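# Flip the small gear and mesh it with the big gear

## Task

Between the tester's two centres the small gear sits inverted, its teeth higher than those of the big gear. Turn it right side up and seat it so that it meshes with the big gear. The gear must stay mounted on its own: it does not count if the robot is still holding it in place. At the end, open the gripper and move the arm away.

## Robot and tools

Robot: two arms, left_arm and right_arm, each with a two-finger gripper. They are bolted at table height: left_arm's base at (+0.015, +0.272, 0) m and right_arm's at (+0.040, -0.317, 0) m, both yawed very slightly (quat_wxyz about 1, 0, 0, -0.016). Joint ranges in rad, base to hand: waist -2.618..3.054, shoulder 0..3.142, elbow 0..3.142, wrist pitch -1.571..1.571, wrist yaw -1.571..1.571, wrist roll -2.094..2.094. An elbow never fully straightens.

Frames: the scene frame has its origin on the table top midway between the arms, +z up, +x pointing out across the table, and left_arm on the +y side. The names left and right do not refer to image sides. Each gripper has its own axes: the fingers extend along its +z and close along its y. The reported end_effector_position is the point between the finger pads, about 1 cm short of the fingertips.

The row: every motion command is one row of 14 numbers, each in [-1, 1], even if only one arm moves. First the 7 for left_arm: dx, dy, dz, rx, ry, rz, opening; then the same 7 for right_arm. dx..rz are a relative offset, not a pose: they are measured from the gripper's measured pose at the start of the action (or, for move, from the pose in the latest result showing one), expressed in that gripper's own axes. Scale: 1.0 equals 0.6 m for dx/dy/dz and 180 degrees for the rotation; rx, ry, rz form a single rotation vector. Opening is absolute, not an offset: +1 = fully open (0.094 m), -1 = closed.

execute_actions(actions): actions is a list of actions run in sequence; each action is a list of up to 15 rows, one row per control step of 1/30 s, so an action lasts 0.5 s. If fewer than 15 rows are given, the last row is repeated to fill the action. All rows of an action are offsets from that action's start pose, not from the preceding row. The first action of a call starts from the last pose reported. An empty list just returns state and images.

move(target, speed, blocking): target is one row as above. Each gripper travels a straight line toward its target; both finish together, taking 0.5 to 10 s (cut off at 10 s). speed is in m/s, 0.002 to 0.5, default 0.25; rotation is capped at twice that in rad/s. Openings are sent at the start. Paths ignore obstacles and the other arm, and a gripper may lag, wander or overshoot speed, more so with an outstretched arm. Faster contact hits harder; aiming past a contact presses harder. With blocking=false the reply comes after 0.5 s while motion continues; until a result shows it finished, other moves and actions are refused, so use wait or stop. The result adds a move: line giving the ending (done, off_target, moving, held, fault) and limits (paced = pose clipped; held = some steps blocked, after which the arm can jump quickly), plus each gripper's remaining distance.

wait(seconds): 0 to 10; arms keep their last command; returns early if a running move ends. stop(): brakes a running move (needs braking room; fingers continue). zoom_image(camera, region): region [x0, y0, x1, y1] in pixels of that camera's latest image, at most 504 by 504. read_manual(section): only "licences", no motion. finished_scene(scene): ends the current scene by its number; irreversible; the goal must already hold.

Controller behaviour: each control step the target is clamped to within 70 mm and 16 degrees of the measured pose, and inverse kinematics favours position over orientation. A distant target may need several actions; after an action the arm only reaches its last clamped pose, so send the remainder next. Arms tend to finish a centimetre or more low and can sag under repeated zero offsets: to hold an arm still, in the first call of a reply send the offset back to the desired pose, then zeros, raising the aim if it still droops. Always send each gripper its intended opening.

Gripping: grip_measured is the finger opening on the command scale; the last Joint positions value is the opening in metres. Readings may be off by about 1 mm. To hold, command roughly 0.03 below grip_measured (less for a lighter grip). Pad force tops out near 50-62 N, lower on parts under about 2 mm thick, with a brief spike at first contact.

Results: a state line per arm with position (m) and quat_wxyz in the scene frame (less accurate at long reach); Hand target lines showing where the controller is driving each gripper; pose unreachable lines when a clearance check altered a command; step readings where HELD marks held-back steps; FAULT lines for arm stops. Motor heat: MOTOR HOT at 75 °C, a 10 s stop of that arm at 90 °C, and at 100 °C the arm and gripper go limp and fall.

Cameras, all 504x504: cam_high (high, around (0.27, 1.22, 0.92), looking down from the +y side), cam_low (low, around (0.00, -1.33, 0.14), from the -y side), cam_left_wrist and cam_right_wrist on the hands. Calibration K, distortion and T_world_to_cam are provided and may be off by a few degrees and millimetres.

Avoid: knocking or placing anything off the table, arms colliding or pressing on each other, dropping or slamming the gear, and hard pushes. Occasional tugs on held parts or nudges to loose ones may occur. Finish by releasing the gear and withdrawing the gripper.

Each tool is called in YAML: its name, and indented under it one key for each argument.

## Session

execute_actions:
  actions: []

Scene clock: 0.00 s.
left_arm: end_effector_position=(+0.1531, +0.0506, +0.3594) grip_measured=+1.000 end_effector_quat_wxyz=(+0.151, +0.168, +0.856, -0.465) | right_arm: end_effector_position=(+0.3239, -0.1766, +0.3360) grip_measured=+1.000 end_effector_quat_wxyz=(-0.278, +0.706, -0.616, +0.210)
Joint positions: left_arm=[-0.507  1.057  1.472 -1.2    0.739 -0.471  0.094] | right_arm=[ 0.628  1.341  1.738 -1.295  0.252 -1.199  0.094]
Joint velocities: left_arm=[-0.022 -0.007 -0.007  0.095  0.022  0.022  0.   ] | right_arm=[-0.007 -0.012  0.002  0.022 -0.007 -0.051  0.   ]
Hand target (left_arm): +0.151, +0.050, +0.365; +0.159, +0.175, +0.850, -0.470
Hand target (right_arm): +0.323, -0.177, +0.342; -0.287, +0.702, -0.616, +0.212
camera_calibration (this result's frames):
cam_left_wrist: T_world_to_cam=[[-0.339741, -0.503977, 0.794093, -0.210391], [-0.852948, 0.520864, -0.0343507, 0.158551], [-0.396302, -0.68899, -0.606825, 0.400473], [0, 0, 0, 1]] pos_world=[0.222466, 0.0873064, 0.415534]
cam_right_wrist: T_world_to_cam=[[0.691479, 0.157284, 0.705067, -0.441645], [-0.203755, -0.893919, 0.399241, -0.210884], [0.693066, -0.419728, -0.586078, -0.00359673], [0, 0, 0, 1]] pos_world=[0.264912, -0.120559, 0.393475]

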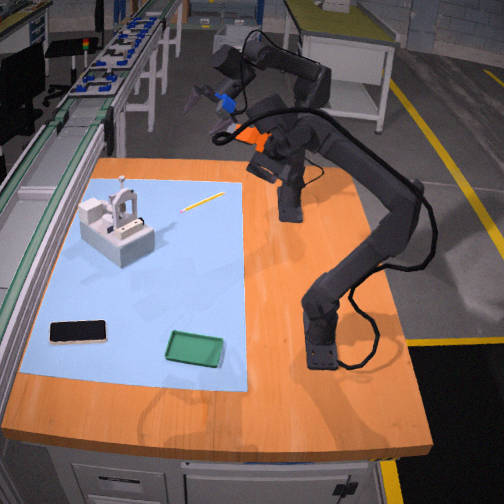

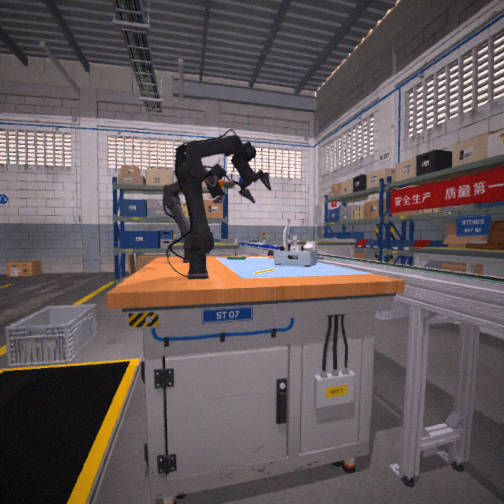

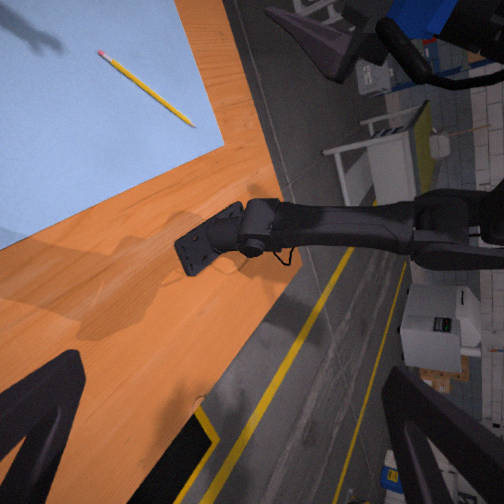

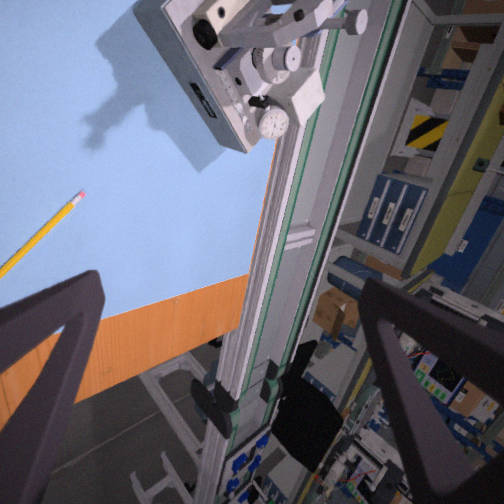

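zoom_image:
  camera: "cam_high"
  region: [60, 160, 180, 280]

zoom_image:
  camera: "cam_low"
  region: [260, 210, 330, 280]

Region (60, 160, 180, 280) of cam_high's 504x504 image, scaled by 4.200, with more detail than that image has.

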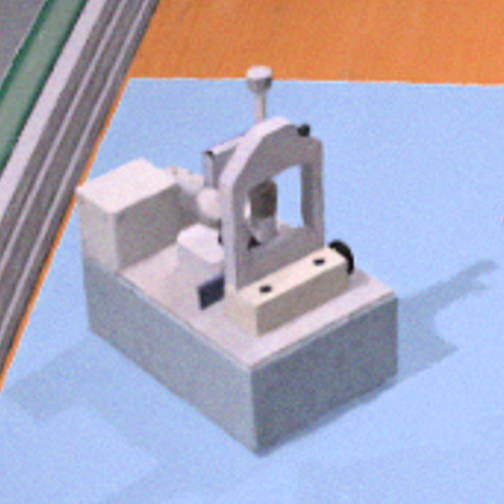

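Region (260, 210, 330, 280) of cam_low's 504x504 image, scaled by 7.200, with more detail than that image has.

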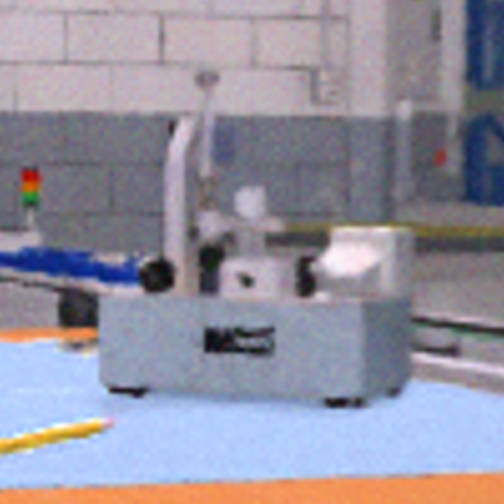

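move:
  target: [-0.30,0.438,0.20,-0.121,-0.269,0.249,-0.3, -0.042,-0.097,0.275,-0.009,-0.372,0.31,-0.2]
  speed: 0.25

Scene clock: 6.10 s.
left_arm: end_effector_position=(+0.4321, +0.0489, +0.1646) grip_measured=-0.298 end_effector_quat_wxyz=(+0.650, +0.240, +0.678, -0.246) | right_arm: end_effector_position=(+0.4676, -0.1219, +0.2536) grip_measured=-0.197 end_effector_quat_wxyz=(+0.611, -0.363, +0.612, +0.348)
Joint positions: left_arm=[-0.338  1.802  0.632  1.132  0.331 -0.009  0.033] | right_arm=[ 0.146  1.691  0.938  0.734 -0.937 -0.033  0.038]
Joint velocities: left_arm=[ 0.002  0.002  0.002 -0.095 -0.022  0.022  0.001] | right_arm=[-0.002 -0.007 -0.002  0.007  0.022  0.037  0.001]
Hand target (left_arm): +0.439, +0.053, +0.172; +0.663, +0.236, +0.669, -0.238
Hand target (right_arm): +0.468, -0.124, +0.249; +0.609, -0.358, +0.615, +0.351
Off the commanded pose (left_arm): 0.015 m, 2 deg.
Off the commanded pose (right_arm): 0.005 m, 1 deg.
move: off_target (left_arm)
camera_calibration (this result's frames):
cam_left_wrist: T_world_to_cam=[[-0.655421, -0.745737, 0.119578, 0.297501], [-0.470686, 0.279491, -0.836863, 0.369416], [0.590659, -0.604781, -0.534192, -0.0508344], [0, 0, 0, 1]] pos_world=[0.398893, 0.0878653, 0.246421]
cam_right_wrist: T_world_to_cam=[[0.827959, -0.551706, 0.100524, -0.488439], [-0.239182, -0.509546, -0.826532, 0.274432], [0.507224, 0.660291, -0.553841, 0.0819121], [0, 0, 0, 1]] pos_world=[0.428499, -0.183725, 0.321293]

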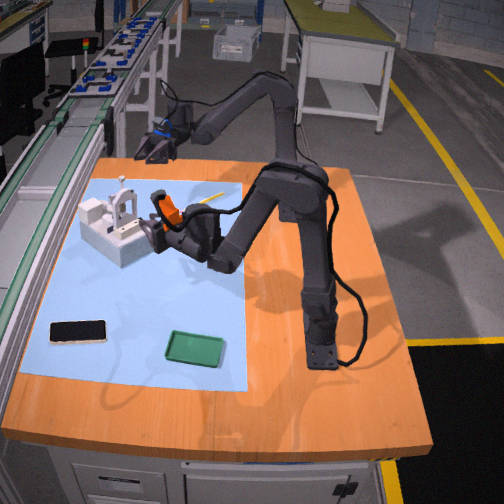

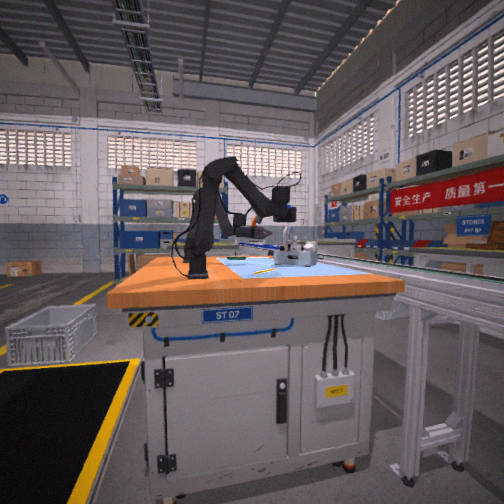

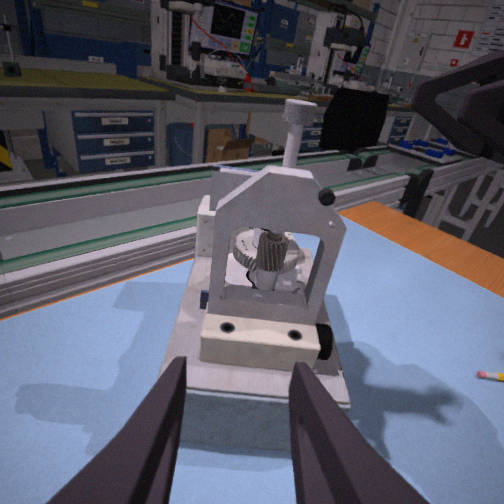

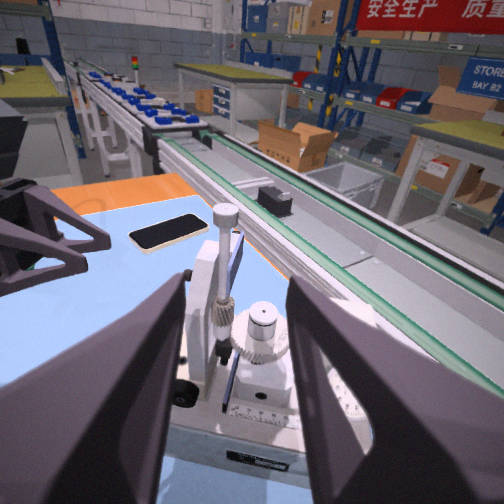

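move:
  target: [0.013,-0.036,0.107,0,-0.01,0,-0.45, 0.02,0.008,0.14,0,0,0,-0.2]
  speed: 0.12

Scene clock: 7.97 s.
left_arm: end_effector_position=(+0.4612, -0.0039, +0.1426) grip_measured=-0.448 end_effector_quat_wxyz=(+0.646, +0.240, +0.682, -0.246) | right_arm: end_effector_position=(+0.5007, -0.0514, +0.2263) grip_measured=-0.197 end_effector_quat_wxyz=(+0.600, -0.360, +0.623, +0.351)
Joint positions: left_arm=[-0.449  2.006  0.825  1.135  0.22  -0.016  0.026] | right_arm=[ 0.318  1.895  1.1    0.746 -0.767 -0.029  0.038]
Joint velocities: left_arm=[-0.007  0.002 -0.002 -0.007 -0.007 -0.007 -0.002] | right_arm=[-0.012 -0.002  0.007  0.051  0.051 -0.081 -0.001]
Hand target (left_arm): +0.465, -0.009, +0.155; +0.660, +0.237, +0.668, -0.249
Hand target (right_arm): +0.504, -0.047, +0.241; +0.612, -0.361, +0.611, +0.349
Off the commanded pose (left_arm): 0.015 m, 2 deg.
Off the commanded pose (right_arm): 0.016 m, 2 deg.
move: off_target (left_arm, right_arm)
camera_calibration (this result's frames):
cam_left_wrist: T_world_to_cam=[[-0.653682, -0.746493, 0.124292, 0.27833], [-0.47994, 0.281947, -0.830761, 0.38285], [0.585113, -0.602706, -0.542575, -0.108057], [0, 0, 0, 1]] pos_world=[0.42891, 0.0347016, 0.224833]
cam_right_wrist: T_world_to_cam=[[0.830991, -0.550492, 0.0800841, -0.471016], [-0.264618, -0.517804, -0.813546, 0.305111], [0.489318, 0.654857, -0.57596, 0.0171111], [0, 0, 0, 1]] pos_world=[0.463775, -0.112508, 0.295798]

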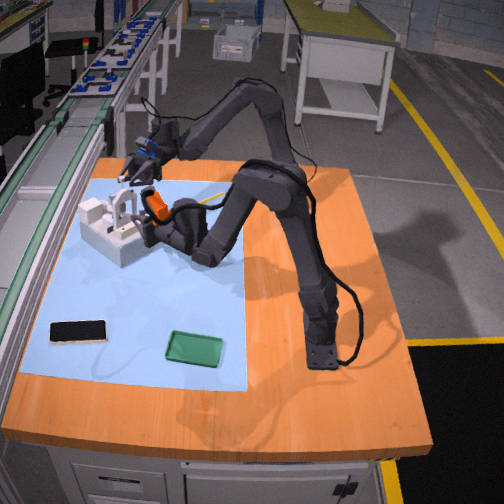

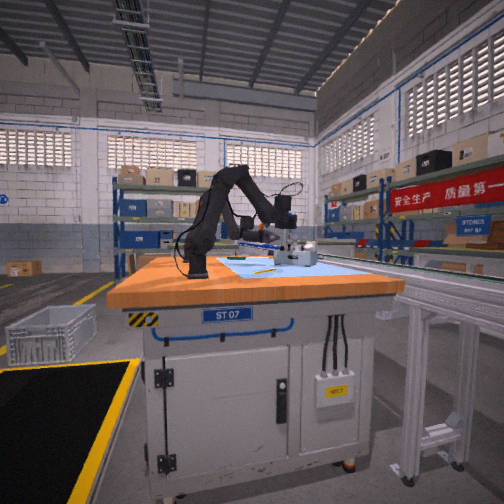

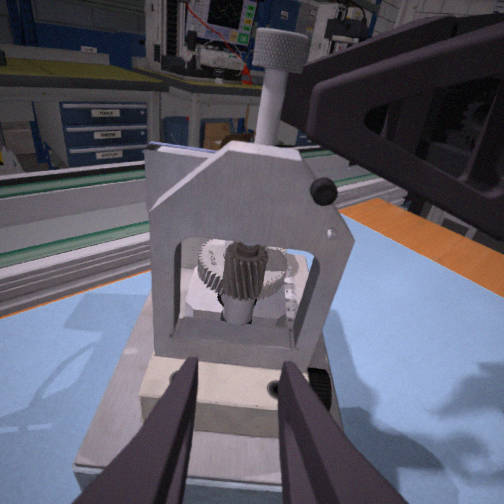

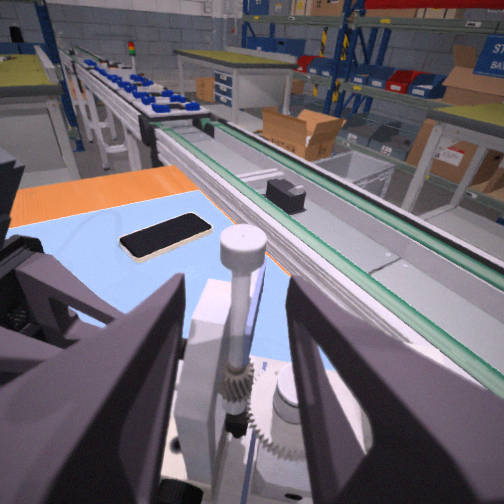

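move:
  target: [-0.022,0,0.0,0,-0.01,0,-0.45, -0.037,-0.008,0.04,0,-0.01,0,-0.2]
  speed: 0.06

Scene clock: 9.13 s.
left_arm: end_effector_position=(+0.4613, -0.0038, +0.1426) grip_measured=-0.448 end_effector_quat_wxyz=(+0.645, +0.238, +0.683, -0.246) | right_arm: end_effector_position=(+0.5146, -0.0382, +0.2384) grip_measured=-0.197 end_effector_quat_wxyz=(+0.606, -0.355, +0.617, +0.354)
Joint positions: left_arm=[-0.449  2.006  0.825  1.135  0.218 -0.019  0.026] | right_arm=[ 0.34   1.938  1.19   0.727 -0.742 -0.007  0.038]
Joint velocities: left_arm=[ 0.012  0.002  0.002 -0.022 -0.051 -0.081  0.001] | right_arm=[-0.017  0.032 -0.007 -0.007 -0.081 -0.022 -0.   ]
Hand target (left_arm): +0.462, -0.004, +0.156; +0.656, +0.236, +0.672, -0.250
Hand target (right_arm): +0.517, -0.032, +0.248; +0.609, -0.354, +0.613, +0.357
Off the commanded pose (left_arm): 0.013 m, 2 deg.
Off the commanded pose (right_arm): 0.011 m, 1 deg.
move: off_target (left_arm, right_arm)
camera_calibration (this result's frames):
cam_left_wrist: T_world_to_cam=[[-0.65248, -0.747043, 0.127264, 0.277552], [-0.481914, 0.279435, -0.830467, 0.383726], [0.584833, -0.603193, -0.542336, -0.107948], [0, 0, 0, 1]] pos_world=[0.429152, 0.0350038, 0.224805]
cam_right_wrist: T_world_to_cam=[[0.828791, -0.554316, 0.0764214, -0.474421], [-0.259465, -0.50171, -0.825206, 0.326161], [0.495766, 0.664094, -0.559638, 0.00183218], [0, 0, 0, 1]] pos_world=[0.476915, -0.100557, 0.306431]

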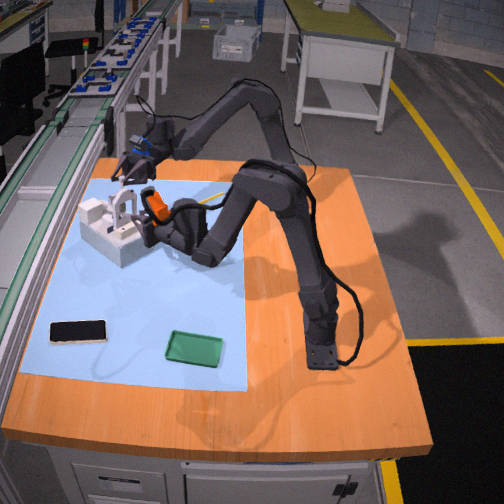

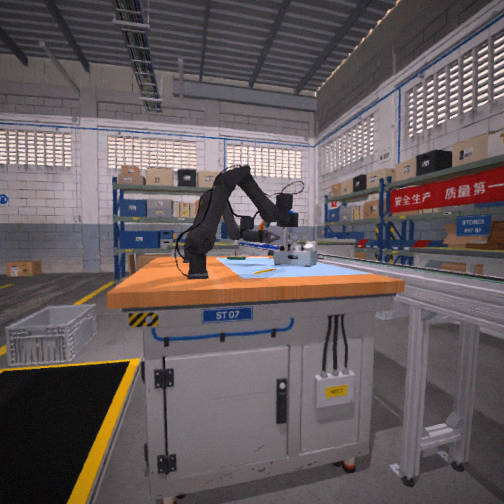

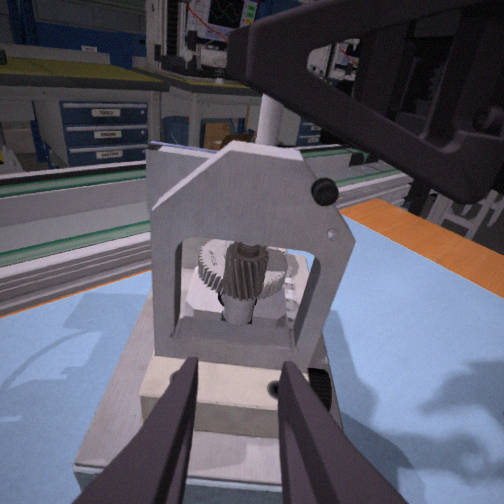

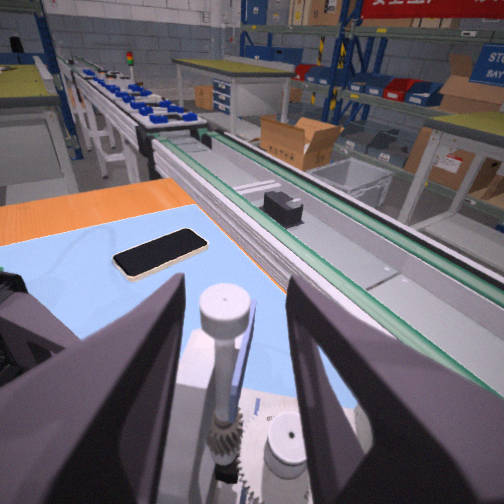

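move:
  target: [-0.03,0,0.075,0,-0.015,0,-0.45, -0.015,0.004,0.0,0,0,0,-0.76]
  speed: 0.06

Scene clock: 10.57 s.
left_arm: end_effector_position=(+0.4934, -0.0263, +0.1548) grip_measured=-0.448 end_effector_quat_wxyz=(+0.660, +0.233, +0.669, -0.249) | right_arm: end_effector_position=(+0.5109, -0.0352, +0.2363) grip_measured=-0.705 end_effector_quat_wxyz=(+0.599, -0.361, +0.616, +0.361)
Joint positions: left_arm=[-0.464  2.099  1.002  1.092  0.2   -0.025  0.026] | right_arm=[ 0.343  1.939  1.189  0.722 -0.76  -0.006  0.014]
Joint velocities: left_arm=[ 0.002 -0.002  0.002 -0.037 -0.095 -0.007  0.001] | right_arm=[-0.022 -0.007 -0.007  0.022  0.007  0.007  0.001]
Hand target (left_arm): +0.496, -0.033, +0.159; +0.661, +0.232, +0.667, -0.252
Hand target (right_arm): +0.512, -0.037, +0.247; +0.606, -0.355, +0.617, +0.355
Off the commanded pose (left_arm): 0.008 m, 0 deg.
Off the commanded pose (right_arm): 0.011 m, 1 deg.
move: off_target (right_arm)
camera_calibration (this result's frames):
cam_left_wrist: T_world_to_cam=[[-0.653664, -0.746593, 0.12378, 0.281195], [-0.455134, 0.257146, -0.852484, 0.405264], [0.604629, -0.613575, -0.507887, -0.149027], [0, 0, 0, 1]] pos_world=[0.458363, 0.0142874, 0.234985]
cam_right_wrist: T_world_to_cam=[[0.840998, -0.53639, 0.0707673, -0.473819], [-0.255031, -0.508374, -0.822506, 0.321916], [0.47716, 0.673678, -0.564337, 0.011421], [0, 0, 0, 1]] pos_world=[0.475129, -0.098192, 0.304754]

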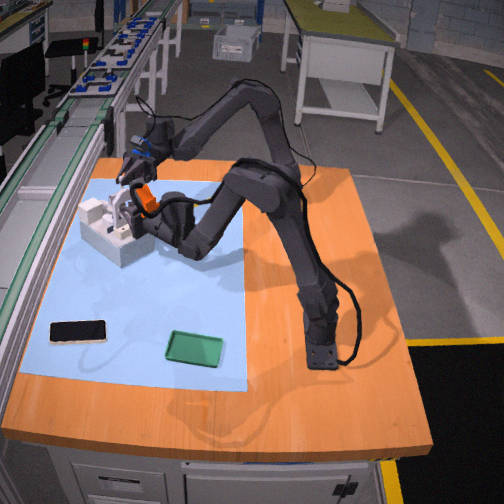

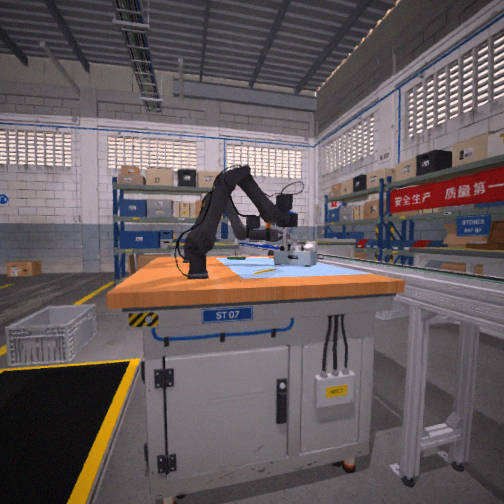

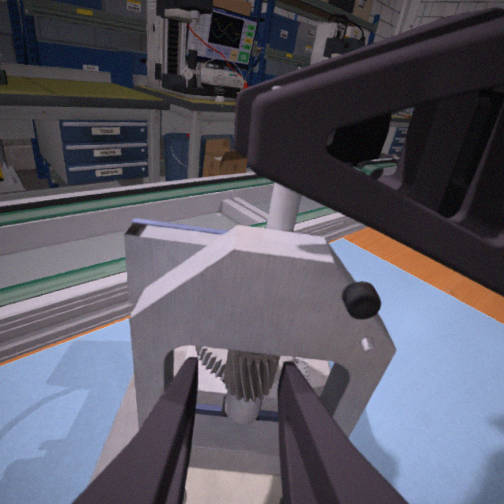

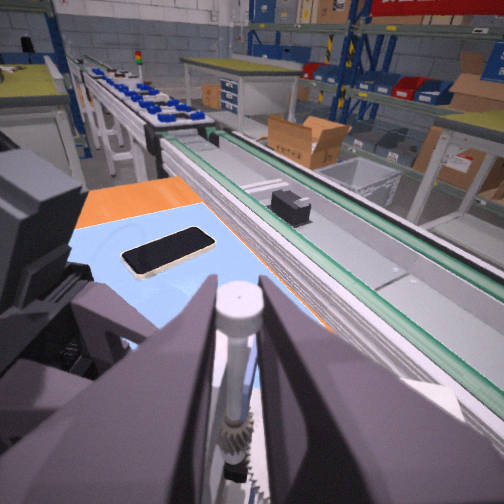

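move:
  target: [0.0,-0.014,0.02,0,0,0,-0.45, -0.015,0,0.0,0,0,0,-0.76]
  speed: 0.03

Scene clock: 11.47 s.
left_arm: end_effector_position=(+0.4937, -0.0344, +0.1497) grip_measured=-0.448 end_effector_quat_wxyz=(+0.656, +0.234, +0.673, -0.249) | right_arm: end_effector_position=(+0.5109, -0.0352, +0.2362) grip_measured=-0.705 end_effector_quat_wxyz=(+0.599, -0.361, +0.616, +0.362)
Joint positions: left_arm=[-0.482  2.118  1.021  1.082  0.183 -0.025  0.026] | right_arm=[ 0.343  1.939  1.189  0.721 -0.761 -0.006  0.014]
Joint velocities: left_arm=[-0.002 -0.002  0.012  0.037 -0.081 -0.007 -0.   ] | right_arm=[-0.007  0.002  0.007  0.051 -0.007 -0.022 -0.   ]
Hand target (left_arm): +0.497, -0.040, +0.155; +0.660, +0.233, +0.669, -0.249
Hand target (right_arm): +0.511, -0.035, +0.245; +0.600, -0.361, +0.616, +0.362
Off the commanded pose (left_arm): 0.009 m, 1 deg.
Off the commanded pose (right_arm): 0.009 m, 0 deg.
move: done
camera_calibration (this result's frames):
cam_left_wrist: T_world_to_cam=[[-0.652836, -0.746985, 0.125772, 0.275265], [-0.46262, 0.26169, -0.847054, 0.406132], [0.599824, -0.611172, -0.516411, -0.153009], [0, 0, 0, 1]] pos_world=[0.459365, 0.00582339, 0.23038]
cam_right_wrist: T_world_to_cam=[[0.841254, -0.536054, 0.0702738, -0.47374], [-0.255437, -0.508655, -0.822206, 0.321918], [0.476491, 0.673733, -0.564836, 0.0118068], [0, 0, 0, 1]] pos_world=[0.475139, -0.0981591, 0.304643]

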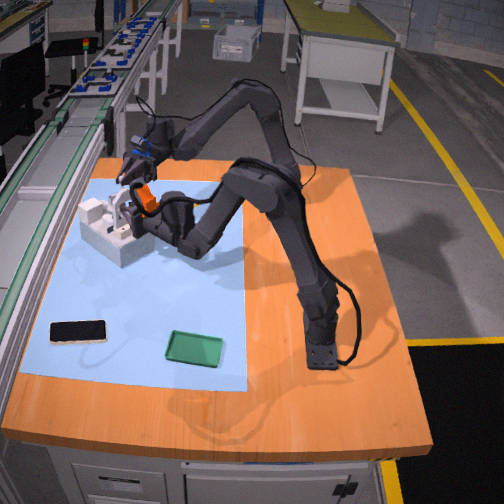

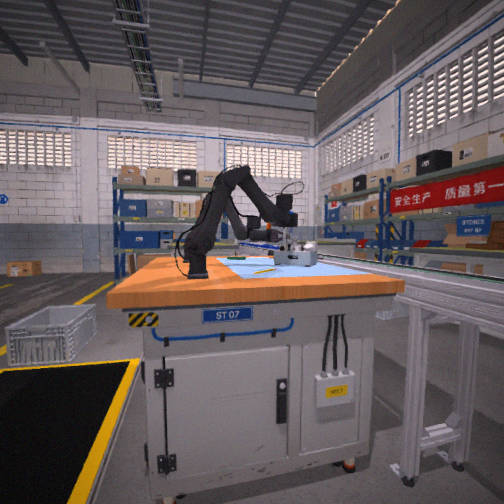

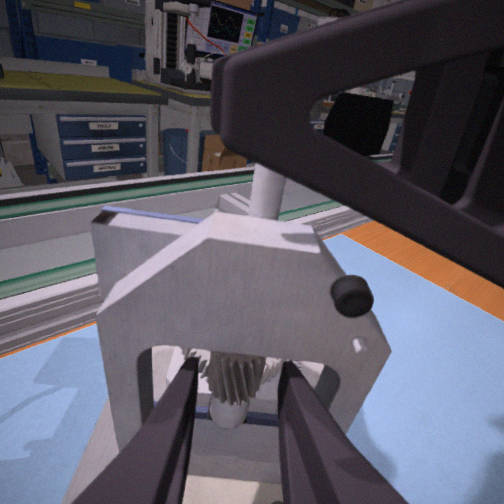

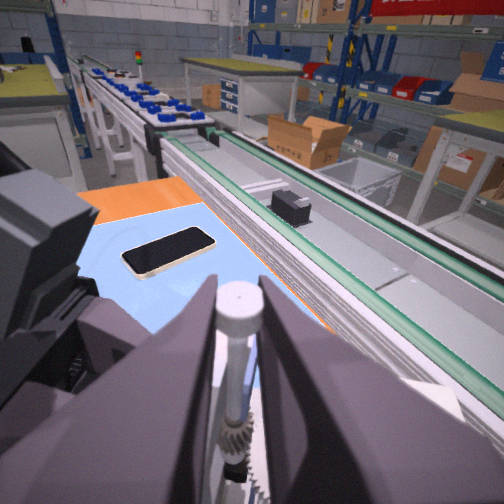

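move:
  target: [-0.004,0.0,0.037,0,-0.005,0,-0.45, -0.015,0,0.0,0,0,0,-0.76]
  speed: 0.03

Scene clock: 12.57 s.
left_arm: end_effector_position=(+0.5078, -0.0419, +0.1475) grip_measured=-0.448 end_effector_quat_wxyz=(+0.660, +0.233, +0.670, -0.249) | right_arm: end_effector_position=(+0.5109, -0.0352, +0.2362) grip_measured=-0.705 end_effector_quat_wxyz=(+0.599, -0.361, +0.616, +0.362)
Joint positions: left_arm=[-0.482  2.172  1.095  1.07   0.18  -0.025  0.026] | right_arm=[ 0.343  1.939  1.189  0.721 -0.761 -0.006  0.014]
Joint velocities: left_arm=[ 0.022 -0.012 -0.007  0.066 -0.066 -0.007  0.   ] | right_arm=[ 0.002  0.017  0.007  0.022  0.037 -0.007  0.001]
Hand target (left_arm): +0.510, -0.049, +0.152; +0.662, +0.232, +0.668, -0.251
Hand target (right_arm): +0.511, -0.035, +0.245; +0.599, -0.361, +0.616, +0.362
Off the commanded pose (left_arm): 0.008 m, 0 deg.
Off the commanded pose (right_arm): 0.009 m, 0 deg.
move: done
camera_calibration (this result's frames):
cam_left_wrist: T_world_to_cam=[[-0.651795, -0.748191, 0.12399, 0.278888], [-0.456813, 0.256816, -0.851685, 0.410334], [0.60538, -0.611765, -0.509174, -0.171107], [0, 0, 0, 1]] pos_world=[0.472809, -0.00139567, 0.227772]
cam_right_wrist: T_world_to_cam=[[0.841254, -0.536054, 0.0702738, -0.47374], [-0.255437, -0.508655, -0.822206, 0.321918], [0.476491, 0.673733, -0.564836, 0.0118068], [0, 0, 0, 1]] pos_world=[0.475139, -0.0981591, 0.304643]

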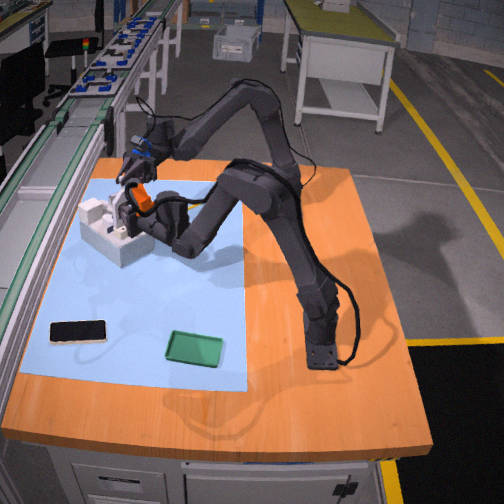

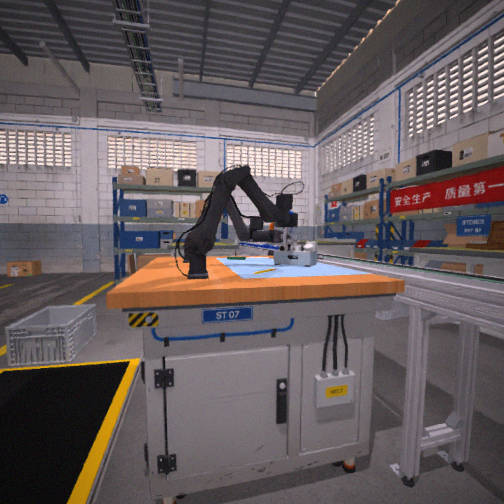

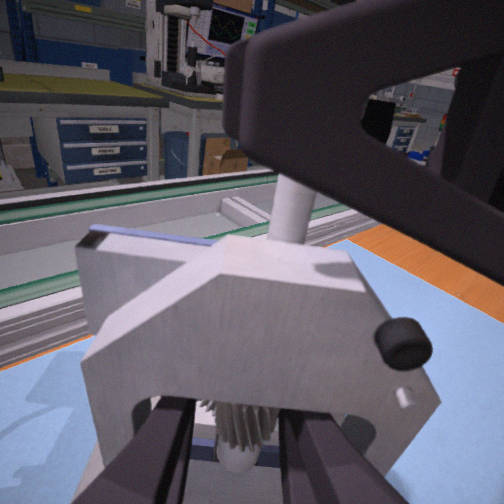

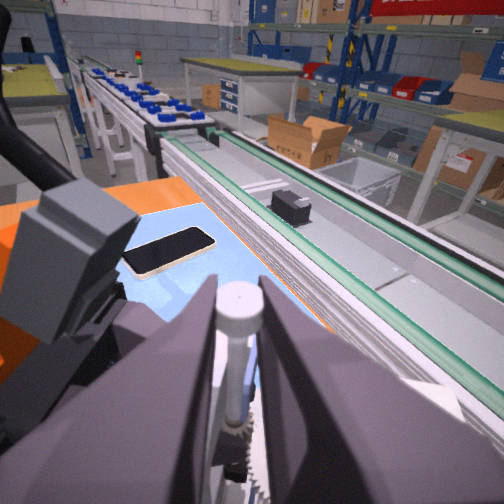

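zoom_image:
  camera: "cam_right_wrist"
  region: [180, 384, 300, 504]

Region (180, 384, 300, 504) of cam_right_wrist's 504x504 image, scaled by 4.200, with more detail than that image has.

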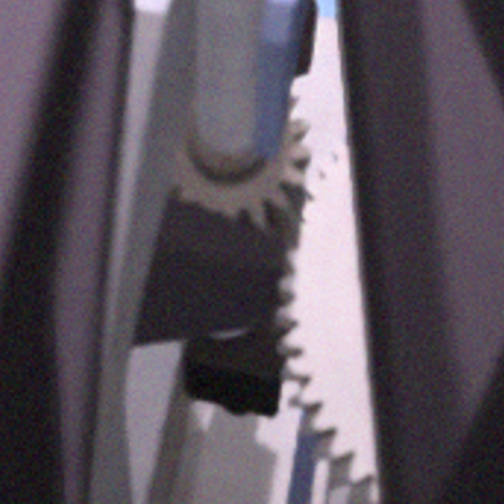

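execute_actions:
  actions:
    - [[-0.008,-0.003,0.005,0,0,0,-0.7, -0.015,0,0,0,0,0,-0.76]]
    - [[-0.008,0,0.0,0,0,0,-0.7, -0.05,0,0,0,-0.01,0,-0.76],[-0.008,0,0.0,0,0,0,-0.7, -0.05,0,0,0,-0.01,0,-0.76],[-0.008,0,0.0,0,0,0,-0.7, -0.1,0,0,0,-0.02,0,-0.76],[-0.008,0,0.0,0,0,0,-0.7, -0.1,0,0,0,-0.02,0,-0.76],[-0.008,0,0.0,0,0,0,-0.7, -0.15,0,0,0,-0.04,0,-0.76],[-0.008,0,0.0,0,0,0,-0.7, -0.15,0,0,0,-0.04,0,-0.76],[-0.008,0,0.0,0,0,0,-0.7, -0.19,0,0,0,-0.05,0,-0.76]]
    - [[-0.015,0,0.0,0,0,0,-0.7, -0.19,0,0,0,-0.05,0,-0.76],[-0.02,0,0.0,0,0,0,-0.7, -0.19,0,0,0,-0.05,0,-0.76],[-0.025,0,0.0,0,0,0,-0.7, -0.19,0,0,0,-0.05,0,-0.76],[-0.03,0,0.0,0,0,0,-0.7, -0.19,0,0,0,-0.05,0,-0.76]]

zoom_image:
  camera: "cam_right_wrist"
  region: [180, 384, 300, 504]

Scene clock: 14.67 s.
left_arm: end_effector_position=(+0.5052, -0.0441, +0.1499) grip_measured=-0.634 end_effector_quat_wxyz=(+0.652, +0.240, +0.675, -0.248) | right_arm: end_effector_position=(+0.5103, -0.0349, +0.2551) grip_measured=-0.694 end_effector_quat_wxyz=(+0.569, -0.331, +0.641, +0.394)
Joint positions: left_arm=[-0.485  2.148  1.095  1.026  0.187 -0.016  0.017] | right_arm=[ 0.341  1.901  1.244  0.6   -0.772  0.089  0.014]
Joint velocities: left_arm=[ 0.012 -0.007 -0.002 -0.037  0.051 -0.022  0.   ] | right_arm=[ 0.037  0.002 -0.012  0.037 -0.037 -0.007 -0.001]
Hand target (left_arm): +0.506, -0.044, +0.165; +0.659, +0.239, +0.668, -0.249
Hand target (right_arm): +0.508, -0.040, +0.336; +0.627, -0.315, +0.584, +0.408
Off the commanded pose (left_arm): 0.016 m, 1 deg.
Off the commanded pose (right_arm): 0.114 m, 10 deg; position clipped at the last step of the last action.
Step readings (end_effector_position; steps 1 to 15: 1st action; 16 to 30: 2nd action; 31 to 45: 3rd action):
0: left_arm (+0.5078, -0.0419, +0.1475) | right_arm (+0.5109, -0.0352, +0.2362)
1: left_arm (+0.5069, -0.0430, +0.1474) | right_arm (+0.5109, -0.0352, +0.2362)
2: left_arm (+0.5060, -0.0445, +0.1474) | right_arm (+0.5108, -0.0351, +0.2362)
4: left_arm (+0.5060, -0.0445, +0.1474) | right_arm (+0.5108, -0.0351, +0.2361)
8: left_arm (+0.5060, -0.0445, +0.1474) | right_arm (+0.5108, -0.0351, +0.2361)
15: left_arm (+0.5060, -0.0445, +0.1474) | right_arm (+0.5108, -0.0351, +0.2361)
16: left_arm (+0.5060, -0.0445, +0.1474) | right_arm (+0.5107, -0.0352, +0.2369)
17: left_arm (+0.5059, -0.0446, +0.1474) | right_arm (+0.5108, -0.0352, +0.2370)
19: left_arm (+0.5059, -0.0446, +0.1474) | right_arm (+0.5107, -0.0353, +0.2391)
23: left_arm (+0.5060, -0.0445, +0.1474) | right_arm (+0.5104, -0.0354, +0.2517)
30: left_arm (+0.5060, -0.0445, +0.1474) | right_arm (+0.5103, -0.0353, +0.2552)
31: left_arm (+0.5060, -0.0445, +0.1474) | right_arm (+0.5104, -0.0351, +0.2553)
32: left_arm (+0.5059, -0.0445, +0.1477) | right_arm (+0.5104, -0.0350, +0.2552)
34: left_arm (+0.5057, -0.0444, +0.1489) | right_arm (+0.5104, -0.0350, +0.2551)
38: left_arm (+0.5052, -0.0441, +0.1500) | right_arm (+0.5103, -0.0350, +0.2550)
45: end_effector_position above
camera_calibration (this result's frames):
cam_left_wrist: T_world_to_cam=[[-0.658044, -0.743417, 0.119622, 0.279254], [-0.464743, 0.275994, -0.841333, 0.415], [0.592447, -0.609228, -0.527114, -0.160292], [0, 0, 0, 1]] pos_world=[0.471594, -0.004589, 0.231256]
cam_right_wrist: T_world_to_cam=[[0.846084, -0.531295, -0.0432095, -0.447825], [-0.342875, -0.480373, -0.807266, 0.379265], [0.40814, 0.697831, -0.588604, 0.0643801], [0, 0, 0, 1]] pos_world=[0.482662, -0.100665, 0.324712]

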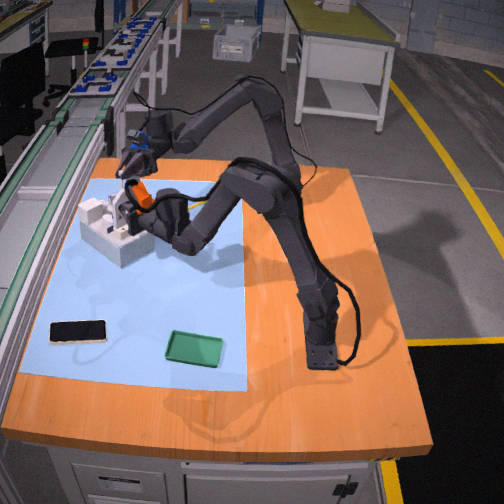

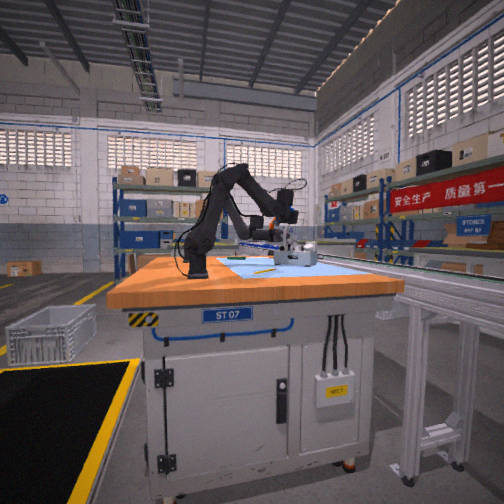

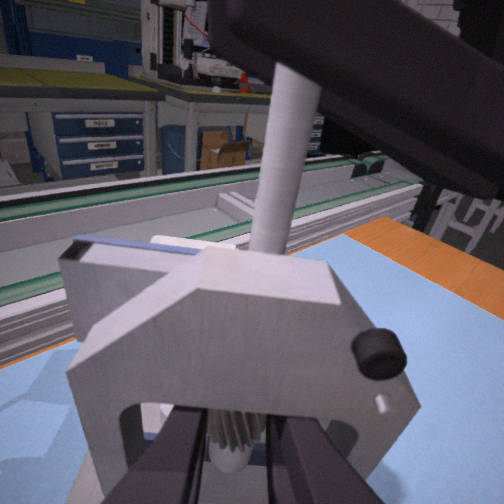

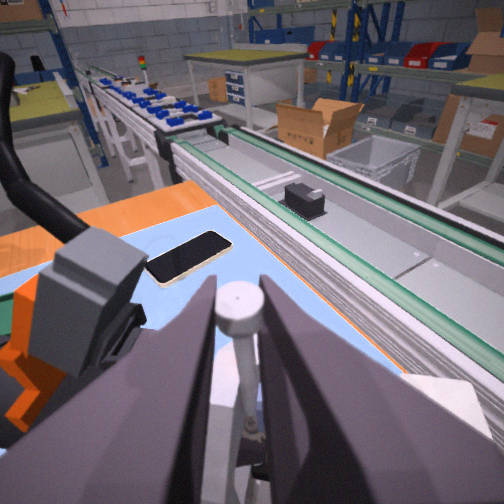

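Region (180, 384, 300, 504) of cam_right_wrist's 504x504 image, scaled by 4.200, with more detail than that image has.

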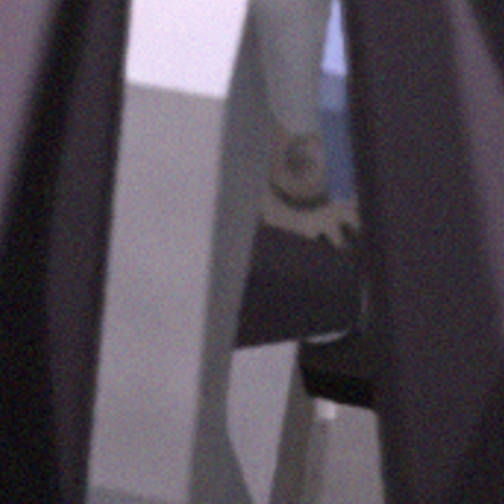

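execute_actions:
  actions:
    - [[-0.03,0,0.0,0,-0.015,0,-0.7, -0.19,0.02,0,0,-0.05,-0.04,-0.76],[-0.03,0,0.0,0,-0.03,0,-0.7, -0.19,0.02,0,0,-0.05,-0.04,-0.76],[-0.03,0,-0.005,0,-0.03,0,-0.7, -0.19,0.02,0,0,-0.05,-0.04,-0.76],[-0.03,0,-0.01,0,-0.03,0,-0.7, -0.19,0.02,0,0,-0.05,-0.04,-0.76],[-0.03,0,-0.015,0,-0.03,0,-0.7, -0.19,0.02,0,0,-0.05,-0.04,-0.76]]

zoom_image:
  camera: "cam_right_wrist"
  region: [180, 384, 300, 504]

Scene clock: 15.53 s.
left_arm: end_effector_position=(+0.5001, -0.0411, +0.1538) grip_measured=-0.634 end_effector_quat_wxyz=(+0.667, +0.233, +0.661, -0.255) | right_arm: end_effector_position=(+0.5102, -0.0354, +0.2549) grip_measured=-0.693 end_effector_quat_wxyz=(+0.573, -0.338, +0.639, +0.386)
Joint positions: left_arm=[-0.485  2.154  1.062  1.111  0.186 -0.03   0.017] | right_arm=[ 0.341  1.897  1.244  0.589 -0.768  0.061  0.014]
Joint velocities: left_arm=[ 0.007 -0.007 -0.007  0.037 -0.007 -0.007 -0.001] | right_arm=[ 0.002 -0.002 -0.007 -0.037  0.037 -0.037 -0.   ]
Hand target (left_arm): +0.499, -0.038, +0.168; +0.683, +0.228, +0.644, -0.259
Hand target (right_arm): +0.505, -0.036, +0.336; +0.640, -0.340, +0.572, +0.384
Off the commanded pose (left_arm): 0.015 m, 3 deg.
Off the commanded pose (right_arm): 0.115 m, 11 deg; position clipped at the last step of the last action.
Step readings (end_effector_position):
0: left_arm (+0.5052, -0.0441, +0.1499) | right_arm (+0.5103, -0.0349, +0.2551)
1: left_arm (+0.5052, -0.0441, +0.1500) | right_arm (+0.5102, -0.0349, +0.2553)
2: left_arm (+0.5053, -0.0441, +0.1508) | right_arm (+0.5101, -0.0351, +0.2553)
4: left_arm (+0.5046, -0.0437, +0.1511) | right_arm (+0.5102, -0.0353, +0.2551)
8: left_arm (+0.5008, -0.0415, +0.1510) | right_arm (+0.5102, -0.0354, +0.2551)
15: end_effector_position above
camera_calibration (this result's frames):
cam_left_wrist: T_world_to_cam=[[-0.661556, -0.739629, 0.12366, 0.278944], [-0.437955, 0.247215, -0.864338, 0.40402], [0.608719, -0.625966, -0.487471, -0.168329], [0, 0, 0, 1]] pos_world=[0.463944, 0.00106711, 0.23266]
cam_right_wrist: T_world_to_cam=[[0.845482, -0.533653, -0.019353, -0.453882], [-0.329102, -0.49218, -0.805885, 0.371061], [0.420538, 0.687731, -0.591755, 0.058766], [0, 0, 0, 1]] pos_world=[0.481153, -0.100002, 0.325024]

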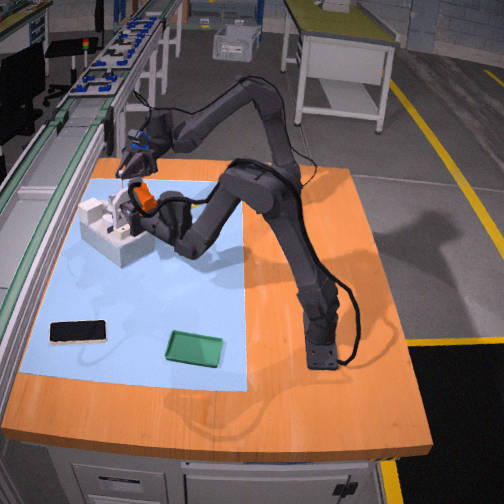

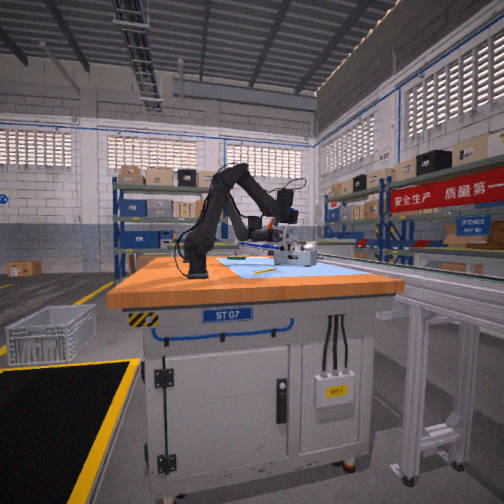

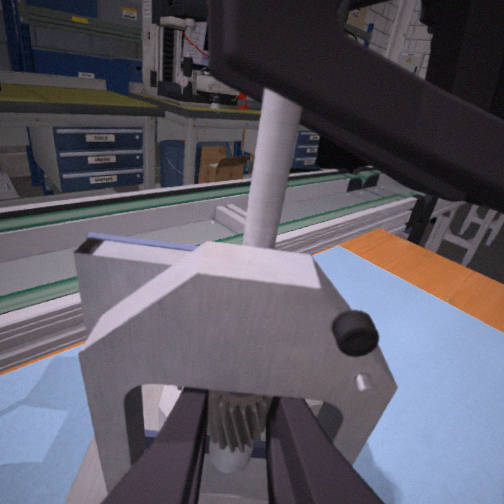

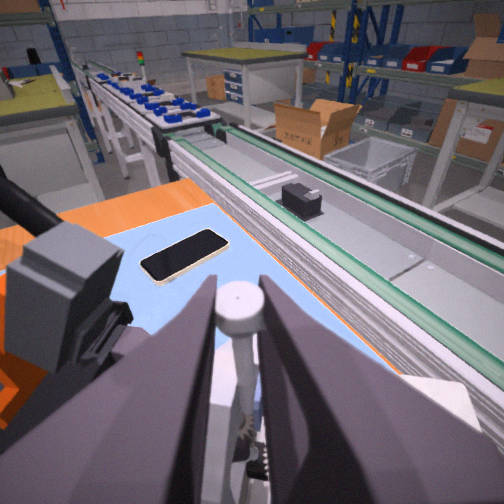

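Region (180, 384, 300, 504) of cam_right_wrist's 504x504 image, scaled by 4.200, with more detail than that image has.

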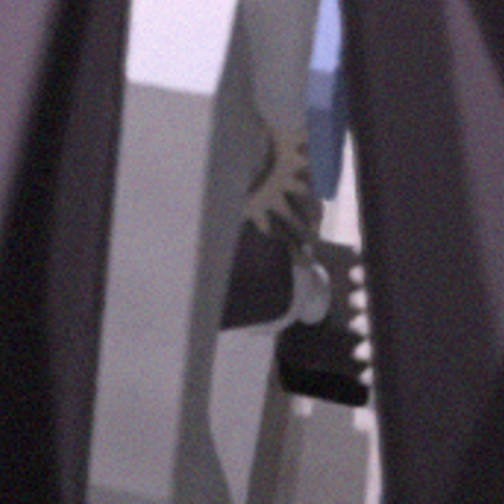

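execute_actions:
  actions:
    - [[-0.024,0,-0.008,0,-0.01,0,-0.7, -0.19,0.02,0,0,-0.05,-0.03,-0.76],[-0.024,0,-0.014,0,-0.01,0,-0.7, -0.19,0.02,0,0,-0.05,-0.03,-0.76],[-0.024,0,-0.02,0,-0.01,0,-0.7, -0.19,0.02,0,0,-0.05,-0.03,-0.76],[-0.024,0,-0.026,0,-0.01,0,-0.7, -0.19,0.02,0,0,-0.05,-0.03,-0.76],[-0.024,0,-0.032,0,-0.01,0,-0.7, -0.19,0.02,0,0,-0.05,-0.03,-0.76],[-0.024,0,-0.038,0,-0.01,0,-0.7, -0.19,0.02,0,0,-0.05,-0.03,-0.76]]
    - [[-0.022,0,-0.008,0,-0.01,0,-0.7, -0.19,0.02,0,0,-0.05,-0.03,-0.76],[-0.022,0,-0.014,0,-0.01,0,-0.7, -0.19,0.02,0,0,-0.05,-0.03,-0.76],[-0.022,0,-0.02,0,-0.01,0,-0.7, -0.19,0.02,0,0,-0.05,-0.03,-0.76],[-0.022,0,-0.026,0,-0.01,0,-0.7, -0.19,0.02,0,0,-0.05,-0.03,-0.76],[-0.022,0,-0.032,0,-0.01,0,-0.7, -0.19,0.02,0,0,-0.05,-0.03,-0.76],[-0.022,0,-0.038,0,-0.01,0,-0.7, -0.19,0.02,0,0,-0.05,-0.03,-0.76]]

Scene clock: 17.00 s.
left_arm: end_effector_position=(+0.4657, -0.0226, +0.1366) grip_measured=-0.634 end_effector_quat_wxyz=(+0.645, +0.236, +0.680, -0.255) | right_arm: end_effector_position=(+0.5103, -0.0354, +0.2548) grip_measured=-0.693 end_effector_quat_wxyz=(+0.573, -0.338, +0.639, +0.385)
Joint positions: left_arm=[-0.485  2.067  0.879  1.149  0.192 -0.035  0.017] | right_arm=[ 0.341  1.897  1.244  0.589 -0.768  0.061  0.014]
Joint velocities: left_arm=[-0.007 -0.022 -0.007  0.081  0.022  0.007 -0.001] | right_arm=[-0.007 -0.002 -0.012 -0.007 -0.007 -0.022  0.001]
Hand target (left_arm): +0.467, -0.017, +0.159; +0.667, +0.230, +0.660, -0.258
Hand target (right_arm): +0.504, -0.036, +0.335; +0.637, -0.338, +0.575, +0.385
Off the commanded pose (left_arm): 0.024 m, 4 deg.
Off the commanded pose (right_arm): 0.115 m, 10 deg; position clipped at the last step of the last action.
Step readings (end_effector_position; steps 1 to 15: 1st action; 16 to 30: 2nd action):
0: left_arm (+0.5001, -0.0411, +0.1538) | right_arm (+0.5102, -0.0354, +0.2549)
1: left_arm (+0.4999, -0.0410, +0.1533) | right_arm (+0.5103, -0.0354, +0.2549)
2: left_arm (+0.4992, -0.0406, +0.1528) | right_arm (+0.5103, -0.0354, +0.2549)
4: left_arm (+0.4954, -0.0384, +0.1498) | right_arm (+0.5103, -0.0354, +0.2549)
8: left_arm (+0.4853, -0.0329, +0.1460) | right_arm (+0.5103, -0.0354, +0.2548)
15: left_arm (+0.4831, -0.0319, +0.1461) | right_arm (+0.5103, -0.0354, +0.2548)
16: left_arm (+0.4831, -0.0319, +0.1461) | right_arm (+0.5103, -0.0354, +0.2548)
17: left_arm (+0.4826, -0.0317, +0.1455) | right_arm (+0.5103, -0.0354, +0.2548)
19: left_arm (+0.4789, -0.0295, +0.1429) | right_arm (+0.5103, -0.0354, +0.2548)
23: left_arm (+0.4678, -0.0236, +0.1356) | right_arm (+0.5103, -0.0354, +0.2548)
30: end_effector_position above
camera_calibration (this result's frames):
cam_left_wrist: T_world_to_cam=[[-0.658756, -0.739177, 0.140203, 0.268404], [-0.481527, 0.271051, -0.833464, 0.386145], [0.578076, -0.616562, -0.53449, -0.123302], [0, 0, 0, 1]] pos_world=[0.43403, 0.0177101, 0.218303]
cam_right_wrist: T_world_to_cam=[[0.845281, -0.533968, -0.0194445, -0.453832], [-0.329589, -0.492411, -0.805544, 0.37109], [0.420561, 0.68732, -0.592216, 0.058769], [0, 0, 0, 1]] pos_world=[0.481207, -0.0999959, 0.324909]

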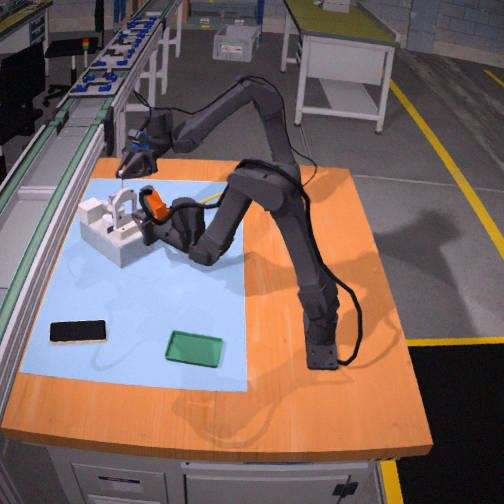

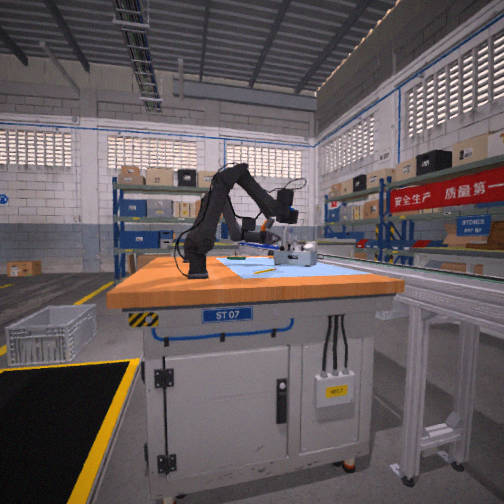

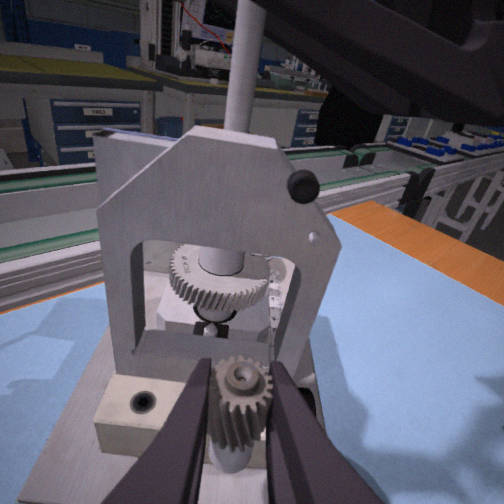

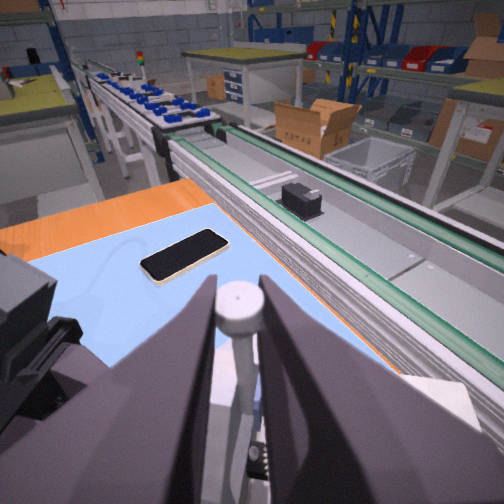

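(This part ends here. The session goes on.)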